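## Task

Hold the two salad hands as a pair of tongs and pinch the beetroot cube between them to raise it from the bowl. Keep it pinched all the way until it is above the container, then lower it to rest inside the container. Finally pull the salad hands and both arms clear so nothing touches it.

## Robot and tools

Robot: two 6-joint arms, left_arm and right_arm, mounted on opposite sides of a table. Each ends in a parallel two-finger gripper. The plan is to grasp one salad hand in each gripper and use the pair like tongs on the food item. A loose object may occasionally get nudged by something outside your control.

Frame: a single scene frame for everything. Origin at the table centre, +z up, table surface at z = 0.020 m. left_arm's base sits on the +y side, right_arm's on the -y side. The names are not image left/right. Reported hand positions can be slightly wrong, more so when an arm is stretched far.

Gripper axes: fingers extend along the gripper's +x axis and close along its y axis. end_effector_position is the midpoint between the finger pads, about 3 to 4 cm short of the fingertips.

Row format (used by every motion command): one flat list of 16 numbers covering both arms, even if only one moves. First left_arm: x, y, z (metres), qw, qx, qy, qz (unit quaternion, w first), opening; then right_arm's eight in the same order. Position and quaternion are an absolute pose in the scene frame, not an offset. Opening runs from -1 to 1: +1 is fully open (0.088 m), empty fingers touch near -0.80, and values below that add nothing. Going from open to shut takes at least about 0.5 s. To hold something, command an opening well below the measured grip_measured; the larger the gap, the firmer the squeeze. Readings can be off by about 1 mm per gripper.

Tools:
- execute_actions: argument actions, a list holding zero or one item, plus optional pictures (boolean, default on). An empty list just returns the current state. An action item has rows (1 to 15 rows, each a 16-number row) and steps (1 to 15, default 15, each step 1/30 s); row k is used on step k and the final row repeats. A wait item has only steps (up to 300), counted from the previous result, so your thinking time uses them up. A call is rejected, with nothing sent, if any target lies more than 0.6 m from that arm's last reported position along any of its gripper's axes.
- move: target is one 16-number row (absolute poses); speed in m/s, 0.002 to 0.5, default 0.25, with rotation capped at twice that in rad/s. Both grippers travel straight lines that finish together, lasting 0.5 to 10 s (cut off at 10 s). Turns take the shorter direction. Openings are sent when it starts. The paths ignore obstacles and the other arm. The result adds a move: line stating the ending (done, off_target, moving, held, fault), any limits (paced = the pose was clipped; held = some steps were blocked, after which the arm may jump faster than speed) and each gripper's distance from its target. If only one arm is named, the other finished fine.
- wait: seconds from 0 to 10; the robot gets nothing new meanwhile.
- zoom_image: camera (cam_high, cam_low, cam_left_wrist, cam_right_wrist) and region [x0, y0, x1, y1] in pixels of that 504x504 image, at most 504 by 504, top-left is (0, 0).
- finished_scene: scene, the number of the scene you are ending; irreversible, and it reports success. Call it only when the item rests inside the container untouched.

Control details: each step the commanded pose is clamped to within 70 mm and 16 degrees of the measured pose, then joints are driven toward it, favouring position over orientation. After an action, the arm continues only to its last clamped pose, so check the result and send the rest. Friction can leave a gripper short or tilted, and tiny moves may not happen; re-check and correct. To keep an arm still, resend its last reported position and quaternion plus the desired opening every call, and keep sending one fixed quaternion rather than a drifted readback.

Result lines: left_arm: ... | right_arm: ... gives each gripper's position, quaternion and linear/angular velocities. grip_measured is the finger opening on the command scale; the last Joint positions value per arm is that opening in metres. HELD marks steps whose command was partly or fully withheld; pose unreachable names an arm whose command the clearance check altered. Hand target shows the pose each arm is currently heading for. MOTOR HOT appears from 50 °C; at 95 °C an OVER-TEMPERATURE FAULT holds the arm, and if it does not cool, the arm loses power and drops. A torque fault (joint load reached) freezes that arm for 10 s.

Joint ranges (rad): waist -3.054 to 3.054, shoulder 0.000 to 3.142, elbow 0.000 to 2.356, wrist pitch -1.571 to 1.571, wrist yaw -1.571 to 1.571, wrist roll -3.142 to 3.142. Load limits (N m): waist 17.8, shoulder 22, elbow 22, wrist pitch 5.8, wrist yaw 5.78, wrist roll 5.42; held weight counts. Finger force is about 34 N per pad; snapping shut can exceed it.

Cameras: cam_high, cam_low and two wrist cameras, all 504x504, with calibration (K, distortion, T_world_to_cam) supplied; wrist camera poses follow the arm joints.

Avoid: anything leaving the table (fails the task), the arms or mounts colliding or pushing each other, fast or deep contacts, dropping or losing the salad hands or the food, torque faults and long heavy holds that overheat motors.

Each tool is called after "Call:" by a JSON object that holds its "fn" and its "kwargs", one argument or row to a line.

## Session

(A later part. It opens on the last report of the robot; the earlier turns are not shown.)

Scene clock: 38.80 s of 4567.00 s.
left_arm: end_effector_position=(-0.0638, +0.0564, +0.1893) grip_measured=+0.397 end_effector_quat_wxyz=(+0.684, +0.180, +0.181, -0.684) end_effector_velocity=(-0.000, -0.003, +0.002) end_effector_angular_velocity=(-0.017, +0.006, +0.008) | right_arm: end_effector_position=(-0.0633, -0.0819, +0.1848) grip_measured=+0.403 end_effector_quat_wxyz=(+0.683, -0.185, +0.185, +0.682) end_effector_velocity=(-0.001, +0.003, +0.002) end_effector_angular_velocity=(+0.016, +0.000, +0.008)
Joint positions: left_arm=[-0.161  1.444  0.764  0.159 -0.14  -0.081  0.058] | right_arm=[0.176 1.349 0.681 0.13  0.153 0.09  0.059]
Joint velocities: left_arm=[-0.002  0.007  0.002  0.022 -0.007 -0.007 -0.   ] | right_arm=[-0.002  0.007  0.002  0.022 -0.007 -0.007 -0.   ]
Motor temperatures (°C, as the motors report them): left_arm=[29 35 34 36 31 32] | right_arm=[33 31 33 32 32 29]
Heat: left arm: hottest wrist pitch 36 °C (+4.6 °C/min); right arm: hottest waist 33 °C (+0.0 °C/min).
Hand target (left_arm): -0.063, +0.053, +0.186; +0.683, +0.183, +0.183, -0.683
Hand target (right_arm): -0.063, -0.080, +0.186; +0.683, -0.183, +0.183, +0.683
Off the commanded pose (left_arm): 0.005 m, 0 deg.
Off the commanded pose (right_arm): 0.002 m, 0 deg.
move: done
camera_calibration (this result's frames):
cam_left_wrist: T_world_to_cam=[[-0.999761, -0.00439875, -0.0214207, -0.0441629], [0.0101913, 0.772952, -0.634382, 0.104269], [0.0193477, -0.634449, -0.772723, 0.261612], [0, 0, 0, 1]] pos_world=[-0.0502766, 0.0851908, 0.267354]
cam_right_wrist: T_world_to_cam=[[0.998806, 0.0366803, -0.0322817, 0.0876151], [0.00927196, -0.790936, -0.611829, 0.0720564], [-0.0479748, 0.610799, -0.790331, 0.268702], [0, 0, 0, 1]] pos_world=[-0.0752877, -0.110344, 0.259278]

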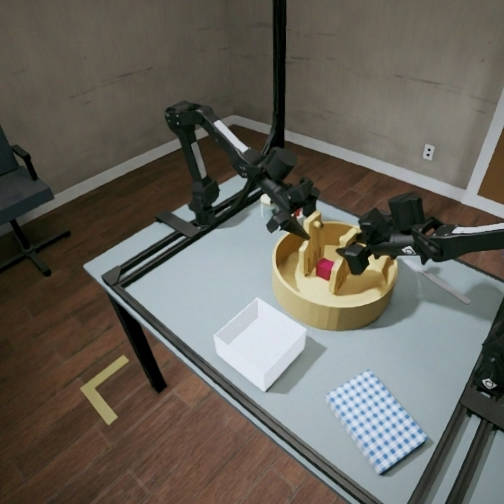

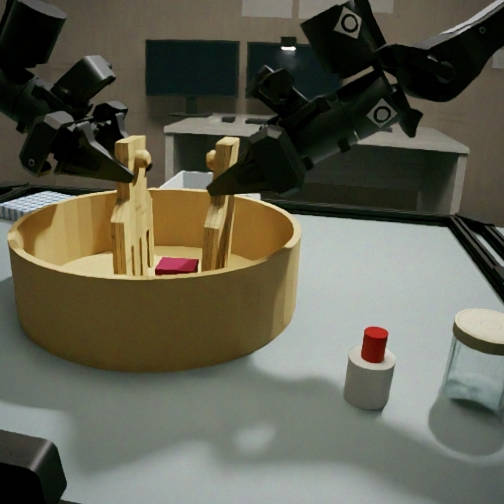

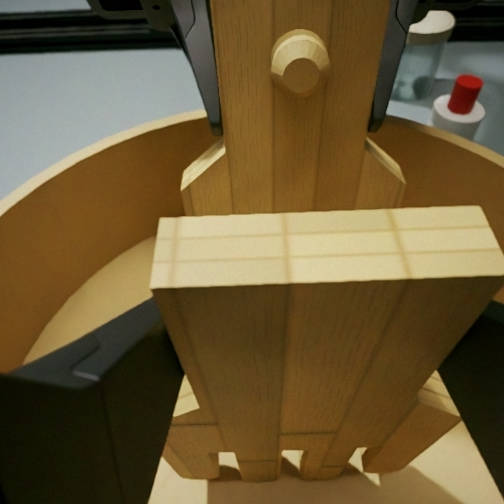

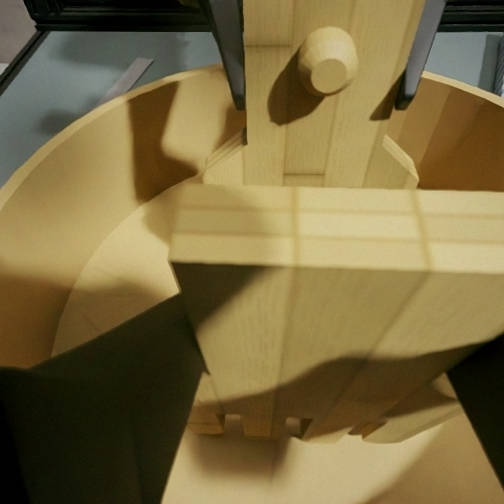

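Call:
{"fn": "move", "kwargs": {
  "target": [-0.063,0.056,0.194,0.692,0.147,0.147,-0.692,-0.8,-0.063,-0.078,0.188,0.683,-0.183,0.183,0.683,-0.8],
  "speed": 0.02
}}

Call:
{"fn": "move", "kwargs": {
  "target": [-0.063,0.046,0.193,0.692,0.147,0.147,-0.692,-0.8,-0.063,-0.068,0.188,0.683,-0.183,0.183,0.683,-0.8],
  "speed": 0.02
}}

Call:
{"fn": "zoom_image", "kwargs": {
  "camera": "cam_low",
  "region": [90, 120, 270, 300]
}}

Scene clock: 43.07 s of 4567.00 s.
left_arm: end_effector_position=(-0.0638, +0.0543, +0.1916) grip_measured=+0.395 end_effector_quat_wxyz=(+0.689, +0.150, +0.151, -0.692) end_effector_velocity=(+0.000, -0.000, +0.002) end_effector_angular_velocity=(-0.017, -0.007, +0.001) | right_arm: end_effector_position=(-0.0631, -0.0815, +0.1828) grip_measured=+0.403 end_effector_quat_wxyz=(+0.682, -0.188, +0.187, +0.681) end_effector_velocity=(-0.001, +0.001, +0.002) end_effector_angular_velocity=(+0.000, +0.018, +0.008)
Joint positions: left_arm=[-0.161  1.448  0.704  0.31  -0.142 -0.068  0.058] | right_arm=[0.174 1.355 0.682 0.13  0.152 0.089 0.059]
Joint velocities: left_arm=[-0.002 -0.002 -0.007  0.022 -0.007  0.007 -0.   ] | right_arm=[-0.007 -0.002  0.007 -0.007 -0.022  0.007 -0.   ]
Motor temperatures (°C, as the motors report them): left_arm=[29 35 35 36 31 32] | right_arm=[33 31 34 33 32 29]
Heat: left arm: hottest wrist pitch 36 °C (+4.2 °C/min); right arm: hottest elbow 34 °C (+1.4 °C/min).
Hand target (left_arm): -0.063, +0.056, +0.194; +0.691, +0.147, +0.147, -0.692
Hand target (right_arm): -0.063, -0.078, +0.188; +0.683, -0.183, +0.183, +0.683
Off the commanded pose (left_arm): 0.003 m, 1 deg.
Off the commanded pose (right_arm): 0.006 m, 1 deg.
move: done
camera_calibration (this result's frames):
cam_left_wrist: T_world_to_cam=[[-0.99981, -0.00210918, -0.0193652, -0.0447043], [0.0120132, 0.715805, -0.698197, 0.122904], [0.0153343, -0.698297, -0.715644, 0.254364], [0, 0, 0, 1]] pos_world=[-0.0500728, 0.0895524, 0.26698]
cam_right_wrist: T_world_to_cam=[[0.998831, 0.0367221, -0.0314197, 0.0871772], [0.0101048, -0.794432, -0.607269, 0.07003], [-0.0472611, 0.606242, -0.793875, 0.267283], [0, 0, 0, 1]] pos_world=[-0.0751509, -0.109605, 0.257455]

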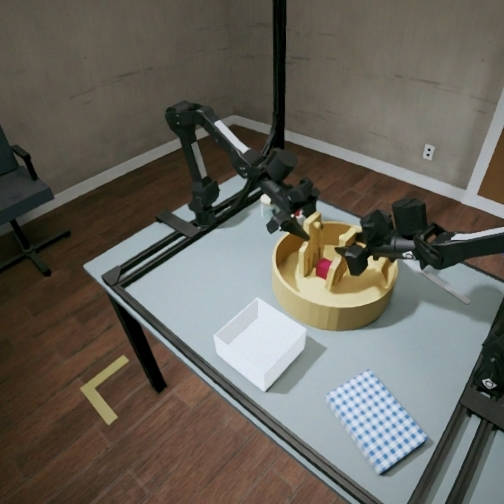

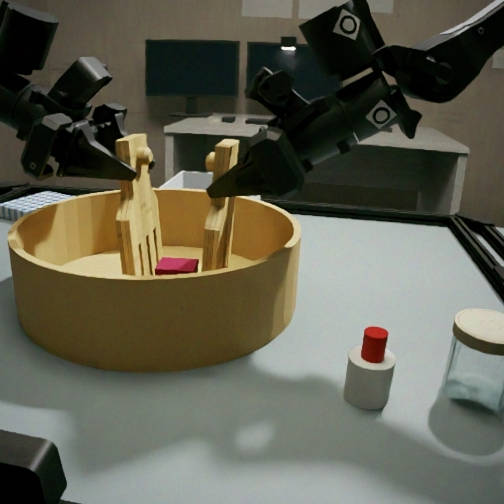

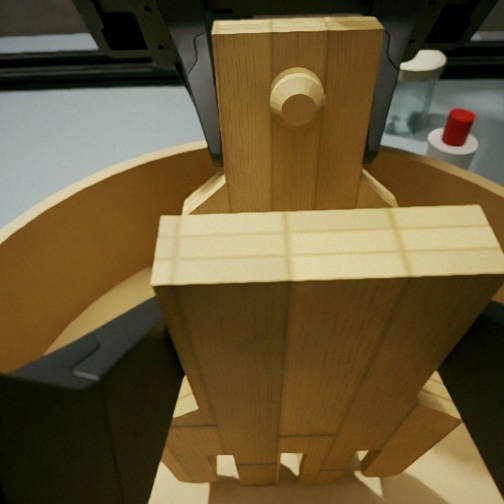

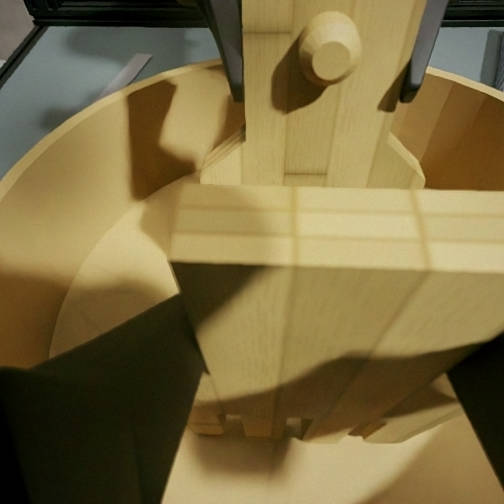

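Scene clock: 44.07 s of 4567.00 s.
left_arm: end_effector_position=(-0.0638, +0.0504, +0.1891) grip_measured=+0.395 end_effector_quat_wxyz=(+0.690, +0.151, +0.151, -0.692) end_effector_velocity=(-0.002, +0.000, -0.003) end_effector_angular_velocity=(+0.012, +0.002, +0.002) | right_arm: end_effector_position=(-0.0631, -0.0723, +0.1825) grip_measured=+0.403 end_effector_quat_wxyz=(+0.682, -0.189, +0.188, +0.681) end_effector_velocity=(+0.002, +0.001, -0.001) end_effector_angular_velocity=(-0.007, -0.011, -0.005)
Joint positions: left_arm=[-0.159  1.469  0.711  0.323 -0.142 -0.066  0.058] | right_arm=[0.168 1.395 0.714 0.135 0.146 0.086 0.059]
Joint velocities: left_arm=[-0.007  0.007  0.002 -0.007 -0.007 -0.007 -0.   ] | right_arm=[-0.002  0.007  0.007 -0.007  0.007 -0.007 -0.   ]
Motor temperatures (°C, as the motors report them): left_arm=[29 35 35 37 31 32] | right_arm=[33 31 34 33 32 29]
Heat: left arm: hottest wrist pitch 37 °C (+5.4 °C/min); right arm: hottest elbow 34 °C (+1.4 °C/min).
Hand target (left_arm): -0.063, +0.046, +0.193; +0.692, +0.147, +0.147, -0.692
Hand target (right_arm): -0.063, -0.068, +0.188; +0.683, -0.183, +0.183, +0.683
Off the commanded pose (left_arm): 0.006 m, 1 deg.
Off the commanded pose (right_arm): 0.007 m, 1 deg.
move: done
camera_calibration (this result's frames):
cam_left_wrist: T_world_to_cam=[[-0.999772, -0.00283269, -0.0211603, -0.0443748], [0.0127425, 0.716072, -0.69791, 0.123857], [0.0171293, -0.698021, -0.715873, 0.249999], [0, 0, 0, 1]] pos_world=[-0.0502252, 0.085688, 0.264469]
cam_right_wrist: T_world_to_cam=[[0.998839, 0.0365846, -0.0313289, 0.0867446], [0.0102165, -0.796564, -0.604468, 0.0764967], [-0.0470697, 0.603446, -0.796013, 0.261627], [0, 0, 0, 1]] pos_world=[-0.0751108, -0.100117, 0.257216]

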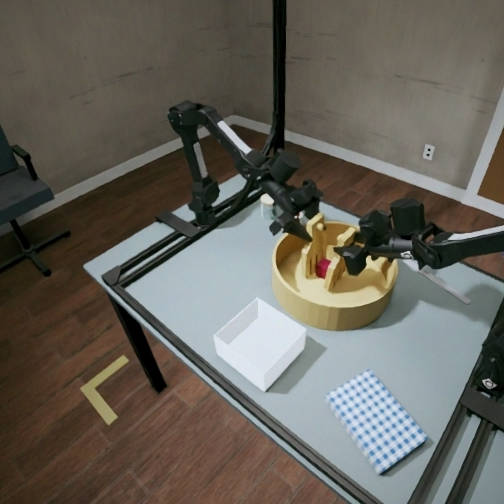

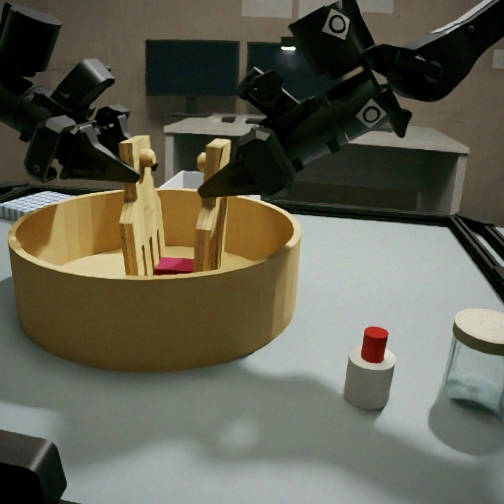

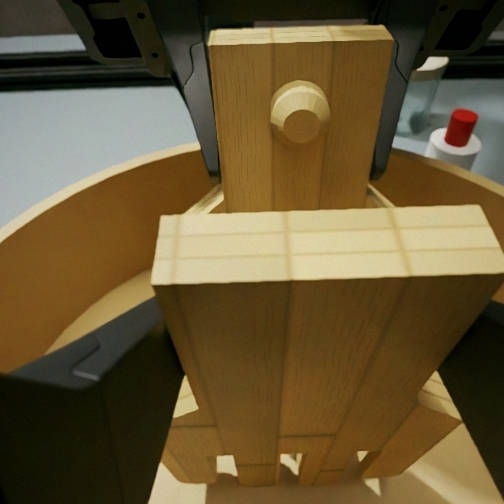

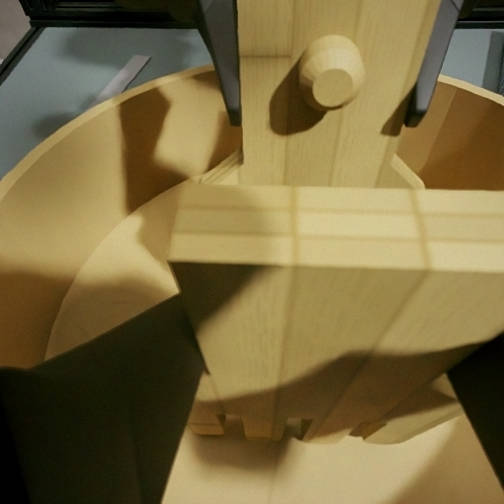

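Region (90, 120, 270, 300) of cam_low's 504x504 image, scaled by 2.800, with more detail than that image has.

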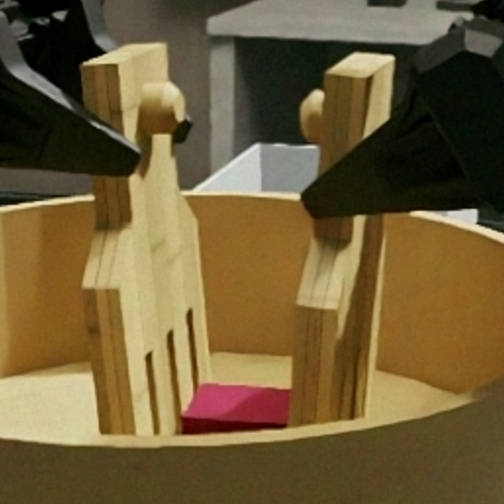

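Call:
{"fn": "move", "kwargs": {
  "target": [-0.063,0.04,0.197,0.692,0.147,0.147,-0.692,-0.8,-0.063,-0.064,0.191,0.683,-0.183,0.183,0.683,-0.8],
  "speed": 0.02
}}

Call:
{"fn": "move", "kwargs": {
  "target": [-0.063,0.04,0.227,0.692,0.147,0.147,-0.692,-0.8,-0.063,-0.064,0.221,0.683,-0.183,0.183,0.683,-0.8],
  "speed": 0.03
}}

Call:
{"fn": "zoom_image", "kwargs": {
  "camera": "cam_low",
  "region": [70, 80, 290, 300]
}}

Scene clock: 45.33 s of 4567.00 s.
left_arm: end_effector_position=(-0.0635, +0.0444, +0.1911) grip_measured=+0.395 end_effector_quat_wxyz=(+0.690, +0.152, +0.151, -0.691) end_effector_velocity=(+0.002, -0.002, +0.005) end_effector_angular_velocity=(-0.008, +0.005, +0.012) | right_arm: end_effector_position=(-0.0633, -0.0678, +0.1855) grip_measured=+0.402 end_effector_quat_wxyz=(+0.682, -0.188, +0.187, +0.681) end_effector_velocity=(+0.002, -0.001, -0.005) end_effector_angular_velocity=(-0.017, -0.005, +0.003)
Joint positions: left_arm=[-0.156  1.488  0.739  0.312 -0.142 -0.065  0.058] | right_arm=[0.166 1.407 0.735 0.129 0.144 0.084 0.059]
Joint velocities: left_arm=[ 0.002 -0.002  0.012 -0.007 -0.007 -0.007  0.   ] | right_arm=[-0.007  0.007 -0.002 -0.007 -0.007 -0.007 -0.   ]
Motor temperatures (°C, as the motors report them): left_arm=[29 35 35 37 31 32] | right_arm=[33 31 34 33 32 29]
Heat: left arm: hottest wrist pitch 37 °C (+5.3 °C/min); right arm: hottest elbow 34 °C (+1.3 °C/min).
Hand target (left_arm): -0.063, +0.040, +0.197; +0.692, +0.147, +0.147, -0.692
Hand target (right_arm): -0.063, -0.064, +0.191; +0.683, -0.183, +0.183, +0.683
Off the commanded pose (left_arm): 0.007 m, 1 deg.
Off the commanded pose (right_arm): 0.007 m, 1 deg.
move: done
camera_calibration (this result's frames):
cam_left_wrist: T_world_to_cam=[[-0.999723, -0.00518785, -0.0229758, -0.0435711], [0.01227, 0.717939, -0.695998, 0.129007], [0.020106, -0.696087, -0.717676, 0.247674], [0, 0, 0, 1]] pos_world=[-0.0501217, 0.0795579, 0.266537]
cam_right_wrist: T_world_to_cam=[[0.998811, 0.0371236, -0.0315908, 0.0869567], [0.0103539, -0.794858, -0.606707, 0.0824727], [-0.0476333, 0.605659, -0.794297, 0.261174], [0, 0, 0, 1]] pos_world=[-0.0752667, -0.0958564, 0.260233]

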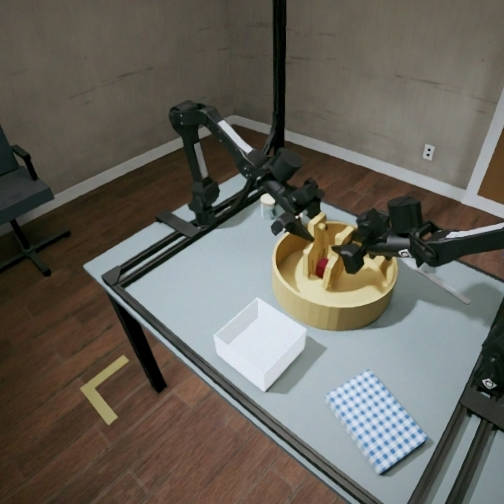

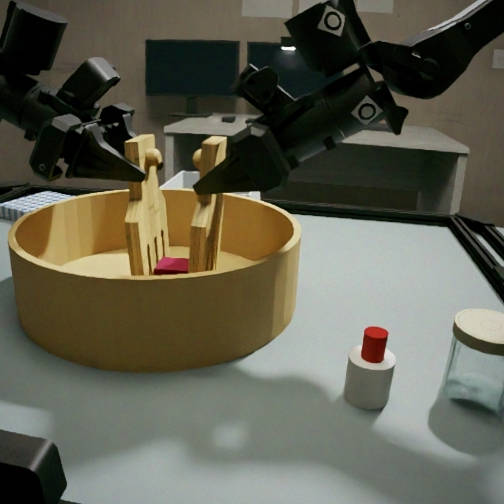

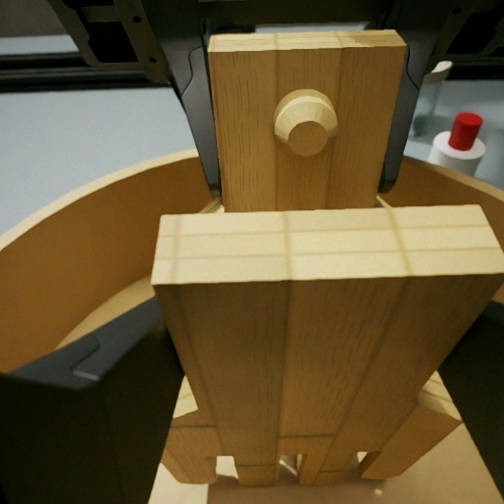

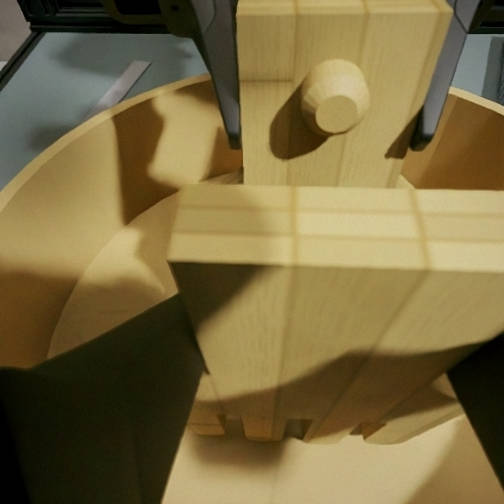

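Scene clock: 46.87 s of 4567.00 s.
left_arm: end_effector_position=(-0.0637, +0.0424, +0.2132) grip_measured=+0.394 end_effector_quat_wxyz=(+0.689, +0.159, +0.157, -0.689) end_effector_velocity=(+0.001, +0.004, -0.007) end_effector_angular_velocity=(+0.036, -0.002, +0.007) | right_arm: end_effector_position=(-0.0636, -0.0660, +0.2099) grip_measured=+0.402 end_effector_quat_wxyz=(+0.681, -0.193, +0.191, +0.680) end_effector_velocity=(+0.005, -0.003, -0.008) end_effector_angular_velocity=(-0.031, -0.015, -0.010)
Joint positions: left_arm=[-0.156  1.453  0.822  0.176 -0.142 -0.065  0.058] | right_arm=[ 0.166  1.377  0.826 -0.005  0.144  0.084  0.059]
Joint velocities: left_arm=[-0.002 -0.002 -0.002 -0.037 -0.007 -0.007 -0.   ] | right_arm=[-0.007  0.002 -0.007 -0.022  0.007 -0.007  0.   ]
Motor temperatures (°C, as the motors report them): left_arm=[29 35 35 37 31 32] | right_arm=[33 32 35 33 32 29]
Heat: left arm: hottest wrist pitch 37 °C (+5.1 °C/min); right arm: hottest elbow 35 °C (+2.6 °C/min).
Hand target (left_arm): -0.063, +0.040, +0.227; +0.692, +0.147, +0.147, -0.692
Hand target (right_arm): -0.063, -0.064, +0.221; +0.683, -0.183, +0.183, +0.683
Off the commanded pose (left_arm): 0.014 m, 2 deg.
Off the commanded pose (right_arm): 0.011 m, 2 deg.
move: off_target (left_arm, right_arm)
camera_calibration (this result's frames):
cam_left_wrist: T_world_to_cam=[[-0.999651, -0.00512704, -0.0259117, -0.042605], [0.0139541, 0.730415, -0.682861, 0.142689], [0.0224274, -0.682985, -0.730088, 0.264409], [0, 0, 0, 1]] pos_world=[-0.0505112, 0.0761468, 0.289375]
cam_right_wrist: T_world_to_cam=[[0.998881, 0.0367076, -0.0298285, 0.0875709], [0.0117158, -0.803002, -0.595861, 0.0959976], [-0.045825, 0.594844, -0.802534, 0.280568], [0, 0, 0, 1]] pos_world=[-0.0757405, -0.0930226, 0.284979]

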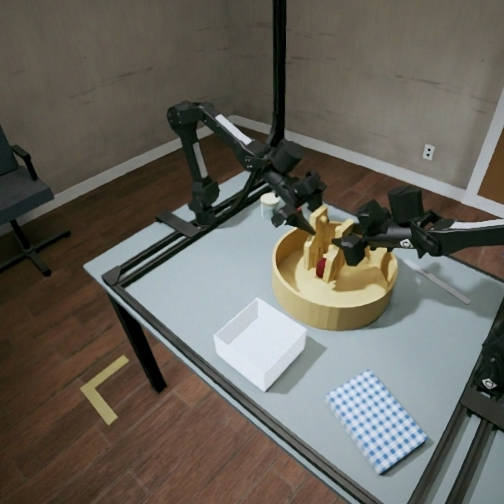

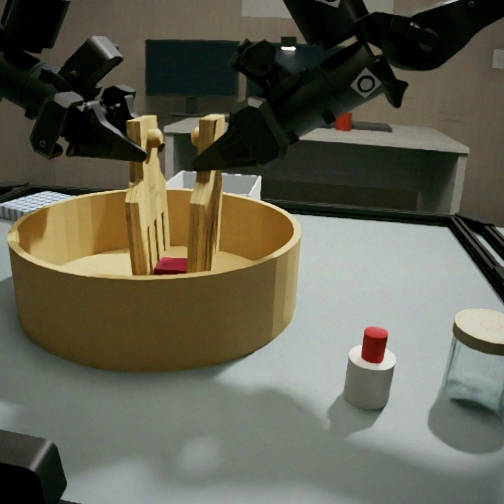

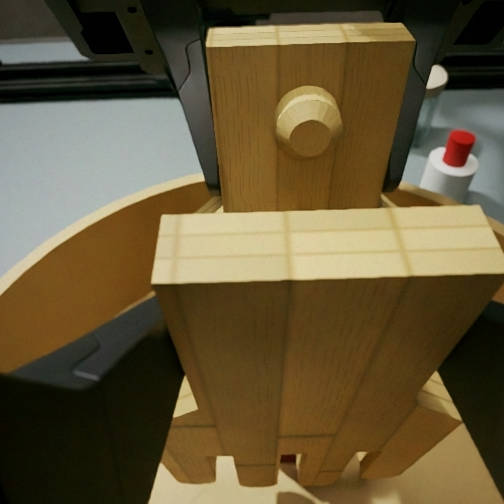

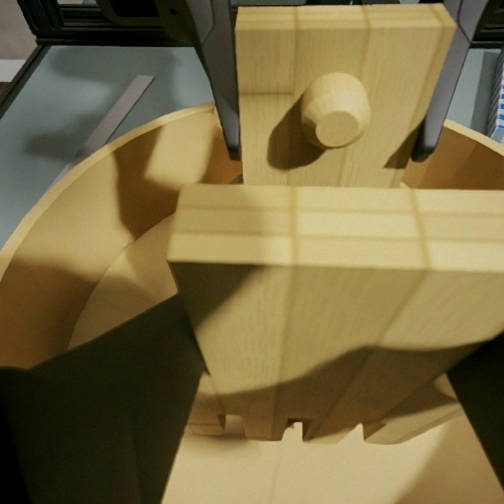

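Region (70, 80, 290, 300) of cam_low's 504x504 image, scaled by 2.291, with more detail than that image has.

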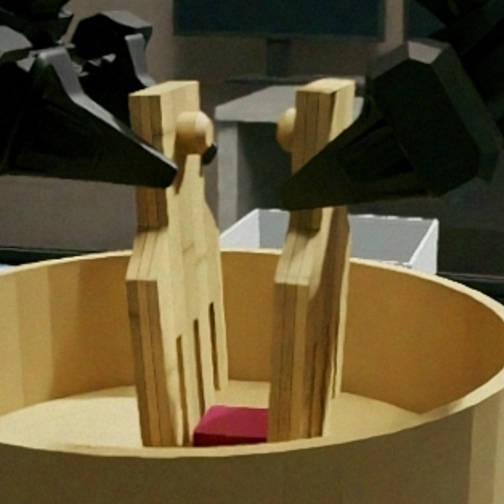

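Call:
{"fn": "move", "kwargs": {
  "target": [-0.063,0.044,0.191,0.692,0.147,0.147,-0.692,-0.8,-0.063,-0.068,0.186,0.683,-0.183,0.183,0.683,-0.8],
  "speed": 0.03
}}

Call:
{"fn": "move", "kwargs": {
  "target": [-0.063,0.04,0.196,0.696,0.123,0.123,-0.696,-0.8,-0.063,-0.064,0.19,0.689,-0.159,0.159,0.689,-0.8],
  "speed": 0.02
}}

Call:
{"fn": "move", "kwargs": {
  "target": [-0.063,0.038,0.235,0.698,0.111,0.111,-0.698,-0.8,-0.063,-0.062,0.229,0.692,-0.147,0.147,0.692,-0.8],
  "speed": 0.03
}}

Call:
{"fn": "zoom_image", "kwargs": {
  "camera": "cam_low",
  "region": [70, 80, 290, 300]
}}

Scene clock: 48.70 s of 4567.00 s.
left_arm: end_effector_position=(-0.0634, +0.0438, +0.1941) grip_measured=+0.394 end_effector_quat_wxyz=(+0.692, +0.146, +0.147, -0.692) end_effector_velocity=(-0.002, +0.002, -0.003) end_effector_angular_velocity=(+0.003, +0.009, -0.006) | right_arm: end_effector_position=(-0.0631, -0.0689, +0.1864) grip_measured=+0.402 end_effector_quat_wxyz=(+0.683, -0.185, +0.185, +0.682) end_effector_velocity=(+0.002, -0.001, -0.004) end_effector_angular_velocity=(+0.002, -0.002, +0.003)
Joint positions: left_arm=[-0.156  1.485  0.736  0.327 -0.142 -0.065  0.058] | right_arm=[0.166 1.399 0.726 0.139 0.144 0.084 0.059]
Joint velocities: left_arm=[-0.002 -0.002 -0.012  0.007  0.007 -0.007 -0.   ] | right_arm=[-0.007  0.002 -0.017  0.022 -0.007 -0.007 -0.   ]
Motor temperatures (°C, as the motors report them): left_arm=[29 36 36 37 31 32] | right_arm=[33 32 35 34 32 29]
Heat: left arm: hottest wrist pitch 37 °C (+4.9 °C/min); right arm: hottest elbow 35 °C (+2.5 °C/min).
Hand target (left_arm): -0.063, +0.044, +0.191; +0.692, +0.147, +0.147, -0.692
Hand target (right_arm): -0.063, -0.068, +0.186; +0.683, -0.183, +0.183, +0.683
Off the commanded pose (left_arm): 0.003 m, 0 deg.
Off the commanded pose (right_arm): 0.001 m, 0 deg.
move: done
camera_calibration (this result's frames):
cam_left_wrist: T_world_to_cam=[[-0.999773, -0.00590481, -0.0204619, -0.0439015], [0.0102943, 0.707104, -0.707035, 0.134038], [0.0186436, -0.707085, -0.706883, 0.2477], [0, 0, 0, 1]] pos_world=[-0.0498895, 0.0801073, 0.268966]
cam_right_wrist: T_world_to_cam=[[0.998767, 0.0373895, -0.0326648, 0.0870578], [0.00950964, -0.789809, -0.61328, 0.0836578], [-0.0487292, 0.612213, -0.78919, 0.261988], [0, 0, 0, 1]] pos_world=[-0.0749796, -0.0975735, 0.260907]

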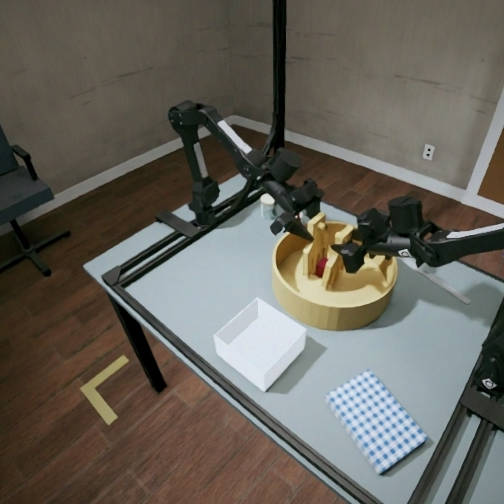

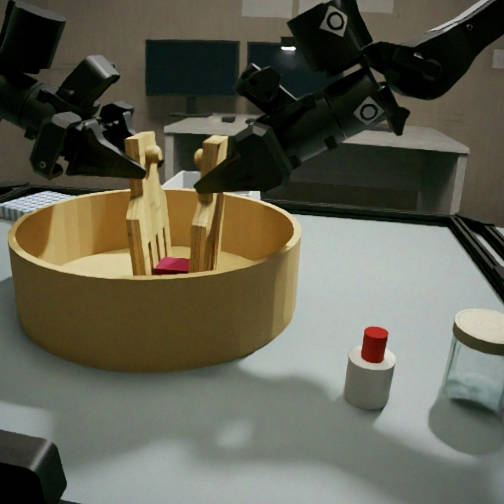

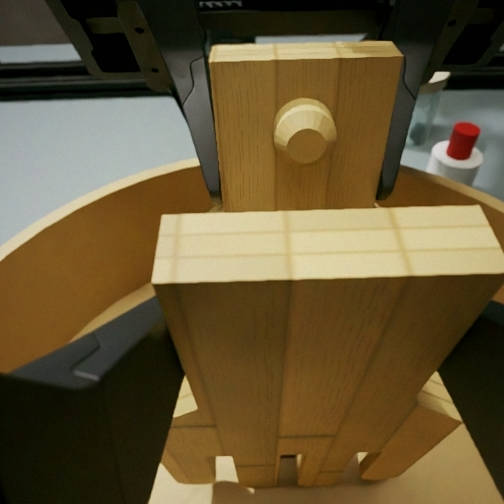

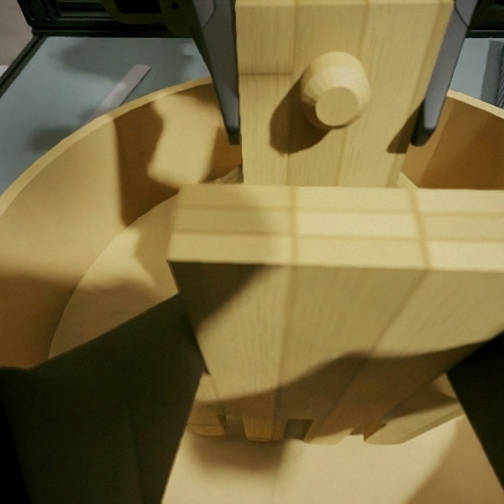

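Scene clock: 50.80 s of 4567.00 s.
left_arm: end_effector_position=(-0.0639, +0.0411, +0.1942) grip_measured=+0.392 end_effector_quat_wxyz=(+0.694, +0.127, +0.128, -0.697) end_effector_velocity=(+0.000, +0.002, -0.005) end_effector_angular_velocity=(+0.016, -0.012, +0.002) | right_arm: end_effector_position=(-0.0634, -0.0670, +0.1844) grip_measured=+0.401 end_effector_quat_wxyz=(+0.686, -0.167, +0.167, +0.688) end_effector_velocity=(+0.002, +0.001, -0.001) end_effector_angular_velocity=(+0.002, -0.003, +0.003)
Joint positions: left_arm=[-0.156  1.503  0.702  0.435 -0.142 -0.056  0.058] | right_arm=[0.166 1.409 0.681 0.245 0.144 0.075 0.059]
Joint velocities: left_arm=[-0.002  0.002 -0.007 -0.007 -0.007  0.007 -0.   ] | right_arm=[-0.007  0.002 -0.002  0.007 -0.007 -0.007 -0.   ]
Motor temperatures (°C, as the motors report them): left_arm=[29 36 36 38 31 32] | right_arm=[33 32 35 35 32 29]
Heat: left arm: hottest wrist pitch 38 °C (+5.9 °C/min); right arm: hottest elbow 35 °C (+2.4 °C/min).
Hand target (left_arm): -0.063, +0.040, +0.196; +0.696, +0.123, +0.123, -0.696
Hand target (right_arm): -0.063, -0.064, +0.190; +0.689, -0.159, +0.159, +0.689
Off the commanded pose (left_arm): 0.002 m, 1 deg.
Off the commanded pose (right_arm): 0.006 m, 1 deg.
move: done
camera_calibration (this result's frames):
cam_left_wrist: T_world_to_cam=[[-0.999793, -0.00354133, -0.0200339, -0.044519], [0.0125628, 0.667095, -0.744867, 0.145211], [0.0160023, -0.744965, -0.666912, 0.239549], [0, 0, 0, 1]] pos_world=[-0.0501673, 0.0814279, 0.267029]
cam_right_wrist: T_world_to_cam=[[0.998568, 0.0432559, -0.0314677, 0.0873981], [0.0122326, -0.757354, -0.65289, 0.0935508], [-0.0520735, 0.651571, -0.756799, 0.255616], [0, 0, 0, 1]] pos_world=[-0.0751065, -0.0994815, 0.257279]

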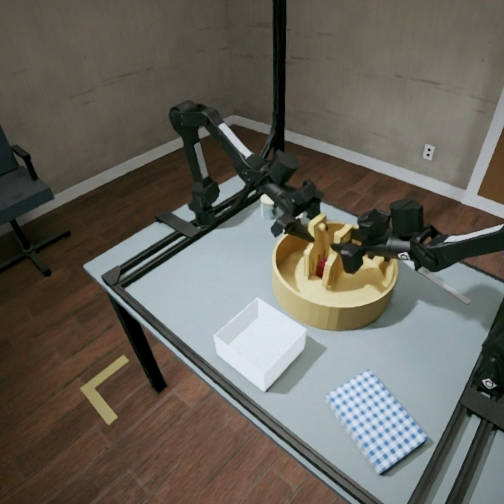

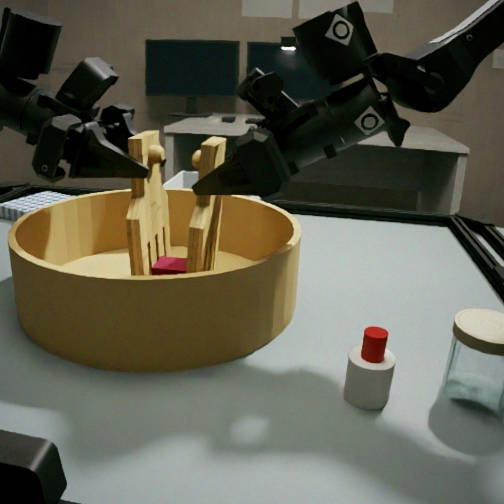

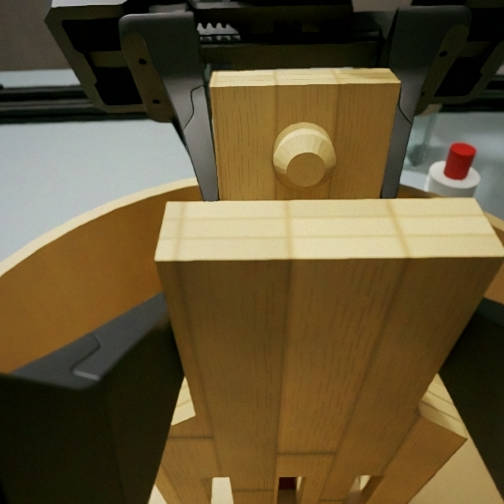

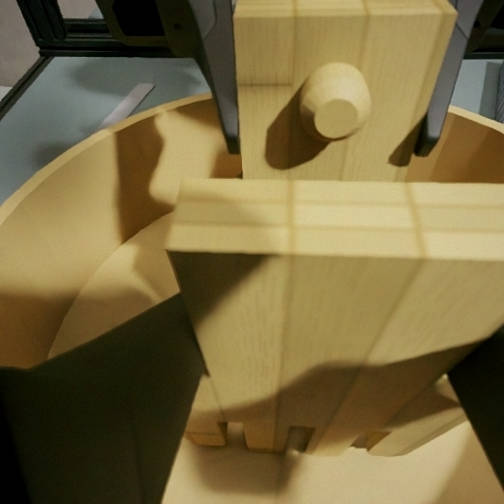

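Scene clock: 52.57 s of 4567.00 s.
left_arm: end_effector_position=(-0.0637, +0.0420, +0.2153) grip_measured=+0.392 end_effector_quat_wxyz=(+0.694, +0.130, +0.127, -0.697) end_effector_velocity=(-0.002, +0.002, +0.001) end_effector_angular_velocity=(+0.017, -0.007, -0.012) | right_arm: end_effector_position=(-0.0635, -0.0663, +0.2108) grip_measured=+0.401 end_effector_quat_wxyz=(+0.686, -0.165, +0.163, +0.689) end_effector_velocity=(+0.000, -0.002, -0.003) end_effector_angular_velocity=(-0.027, -0.008, +0.007)
Joint positions: left_arm=[-0.156  1.452  0.756  0.327 -0.142 -0.05   0.058] | right_arm=[0.166 1.361 0.75  0.137 0.144 0.072 0.059]
Joint velocities: left_arm=[-0.002 -0.012  0.007 -0.037  0.007  0.007 -0.   ] | right_arm=[-0.002 -0.002  0.007 -0.037 -0.007 -0.007 -0.   ]
Motor temperatures (°C, as the motors report them): left_arm=[29 36 36 39 31 32] | right_arm=[33 32 35 35 32 29]
Heat: left arm: hottest wrist pitch 39 °C (+6.8 °C/min); right arm: hottest elbow 35 °C (+2.3 °C/min).
Hand target (left_arm): -0.063, +0.038, +0.235; +0.698, +0.111, +0.111, -0.698
Hand target (right_arm): -0.063, -0.062, +0.229; +0.692, -0.147, +0.147, +0.692
Off the commanded pose (left_arm): 0.020 m, 3 deg.
Off the commanded pose (right_arm): 0.019 m, 3 deg.
move: off_target (left_arm, right_arm)
camera_calibration (this result's frames):
cam_left_wrist: T_world_to_cam=[[-0.999659, -0.00178449, -0.0260567, -0.0426707], [0.0181594, 0.669559, -0.742536, 0.160086], [0.0187716, -0.742756, -0.669299, 0.254832], [0, 0, 0, 1]] pos_world=[-0.0503468, 0.0820151, 0.288317]
cam_right_wrist: T_world_to_cam=[[0.998567, 0.0449377, -0.0290571, 0.0878613], [0.0145977, -0.751133, -0.65999, 0.113383], [-0.0514842, 0.65862, -0.750712, 0.274371], [0, 0, 0, 1]] pos_world=[-0.0752648, -0.0994889, 0.283358]

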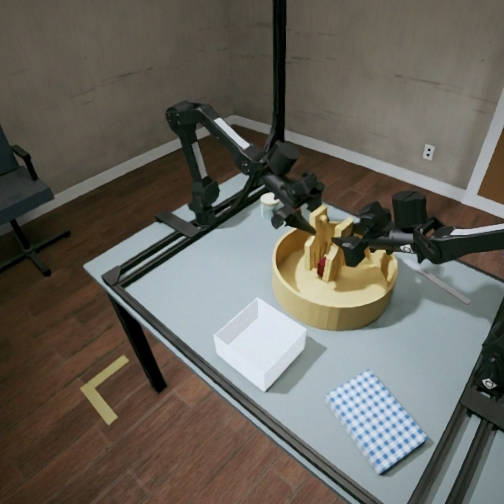

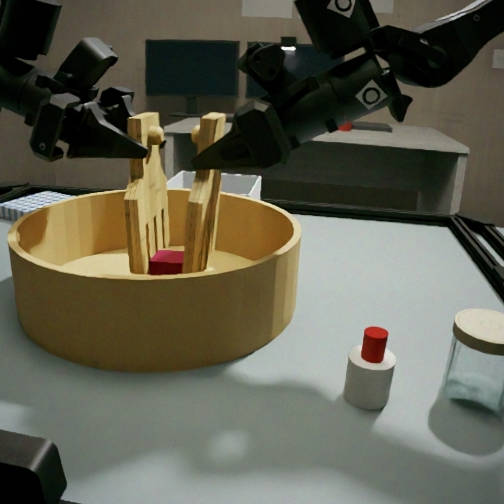

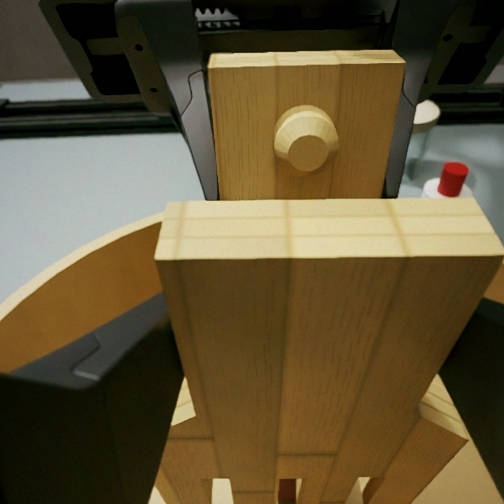

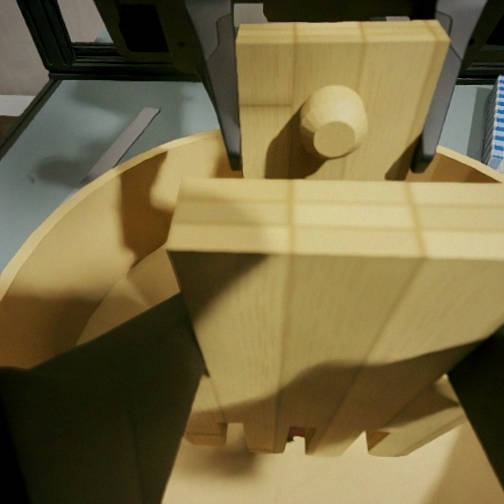

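Region (70, 80, 290, 300) of cam_low's 504x504 image, scaled by 2.291, with more detail than that image has.

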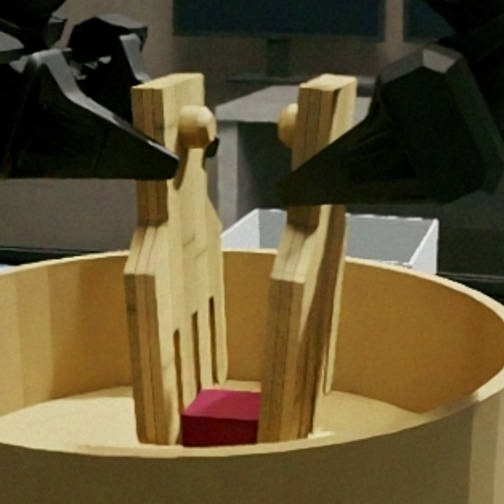

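Call:
{"fn": "execute_actions", "kwargs": {
  "actions": []
}}

Call:
{"fn": "zoom_image", "kwargs": {
  "camera": "cam_high",
  "region": [270, 190, 390, 310]
}}

Scene clock: 58.43 s of 4567.00 s.
left_arm: end_effector_position=(-0.0636, +0.0412, +0.2179) grip_measured=+0.392 end_effector_quat_wxyz=(+0.694, +0.128, +0.125, -0.697) end_effector_velocity=(+0.002, -0.000, +0.001) end_effector_angular_velocity=(-0.008, -0.008, +0.007) | right_arm: end_effector_position=(-0.0634, -0.0653, +0.2139) grip_measured=+0.401 end_effector_quat_wxyz=(+0.687, -0.162, +0.160, +0.689) end_effector_velocity=(+0.002, -0.001, +0.000) end_effector_angular_velocity=(-0.003, -0.004, +0.002)
Joint positions: left_arm=[-0.156  1.451  0.761  0.327 -0.143 -0.049  0.058] | right_arm=[0.166 1.359 0.757 0.137 0.146 0.071 0.059]
Joint velocities: left_arm=[ 0.002 -0.002 -0.002  0.007 -0.007  0.007 -0.   ] | right_arm=[-0.007 -0.007 -0.002 -0.007 -0.007 -0.007 -0.   ]
Motor temperatures (°C, as the motors report them): left_arm=[29 37 38 40 31 32] | right_arm=[33 33 36 36 32 29]
Heat: left arm: hottest wrist pitch 40 °C (+7.2 °C/min); right arm: hottest elbow 36 °C (+3.1 °C/min).
Hand target (left_arm): -0.063, +0.038, +0.235; +0.698, +0.111, +0.111, -0.698
Hand target (right_arm): -0.063, -0.062, +0.229; +0.692, -0.147, +0.147, +0.692
Off the commanded pose (left_arm): 0.017 m, 3 deg.
Off the commanded pose (right_arm): 0.015 m, 2 deg.
Steps of this call (steps 1 to 176: nothing new was sent). Readings (end_effector_position):
1: left_arm (-0.0637, +0.0419, +0.2155) | right_arm (-0.0635, -0.0663, +0.2109)
2: left_arm (-0.0637, +0.0419, +0.2154) | right_arm (-0.0635, -0.0663, +0.2109)
4: left_arm (-0.0637, +0.0419, +0.2157) | right_arm (-0.0635, -0.0662, +0.2110)
8: left_arm (-0.0637, +0.0419, +0.2158) | right_arm (-0.0635, -0.0662, +0.2111)
176: the state above
camera_calibration (this result's frames):
cam_left_wrist: T_world_to_cam=[[-0.99966, -0.00286586, -0.0259178, -0.0425364], [0.0174431, 0.66532, -0.746355, 0.163474], [0.0193826, -0.746553, -0.665043, 0.255271], [0, 0, 0, 1]] pos_world=[-0.0503213, 0.081689, 0.290674]
cam_right_wrist: T_world_to_cam=[[0.998639, 0.0439591, -0.0280546, 0.0875134], [0.0141579, -0.746316, -0.665441, 0.117654], [-0.0501898, 0.664139, -0.745923, 0.275485], [0, 0, 0, 1]] pos_world=[-0.0752335, -0.0990006, 0.286238]

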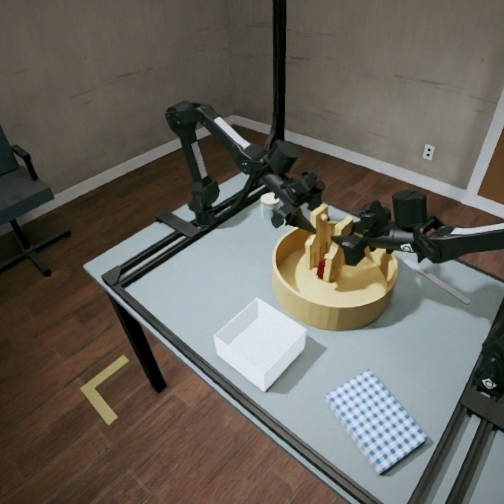

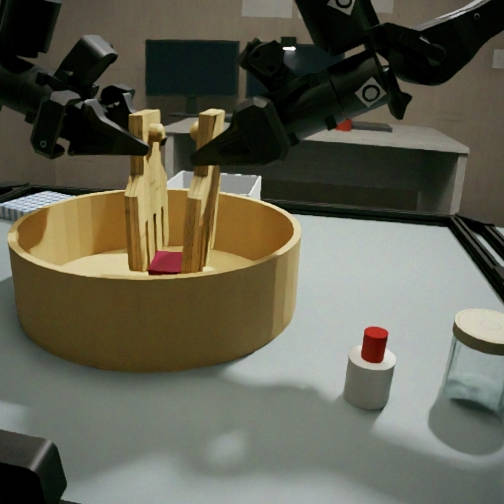

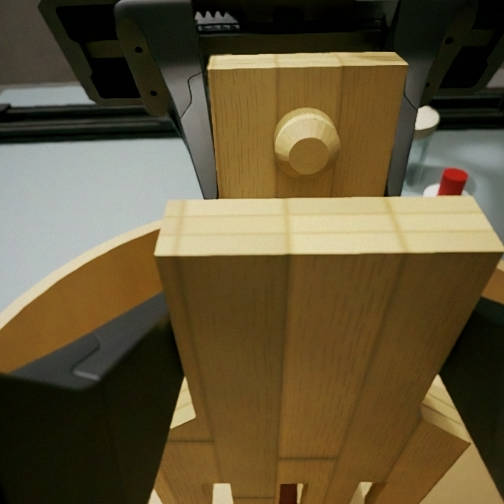

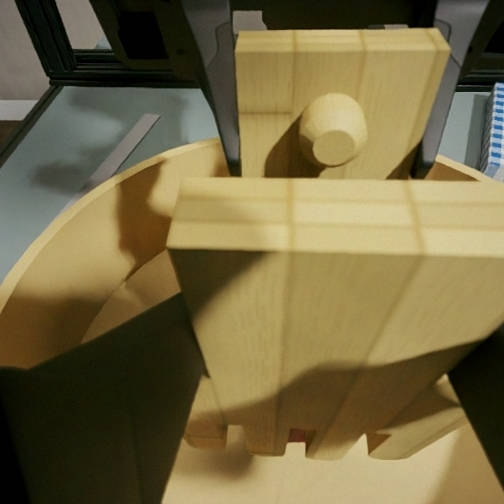

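Region (270, 190, 390, 310) of cam_high's 504x504 image, scaled by 4.200, with more detail than that image has.

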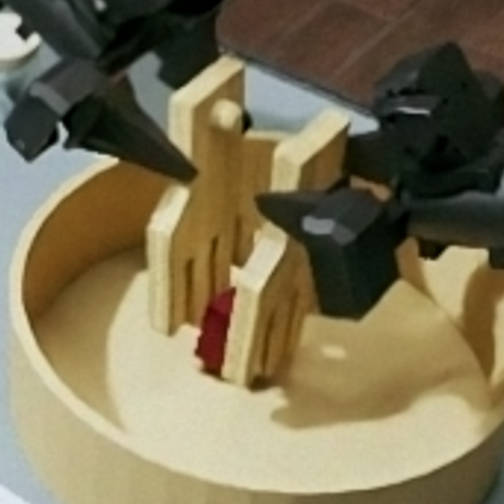

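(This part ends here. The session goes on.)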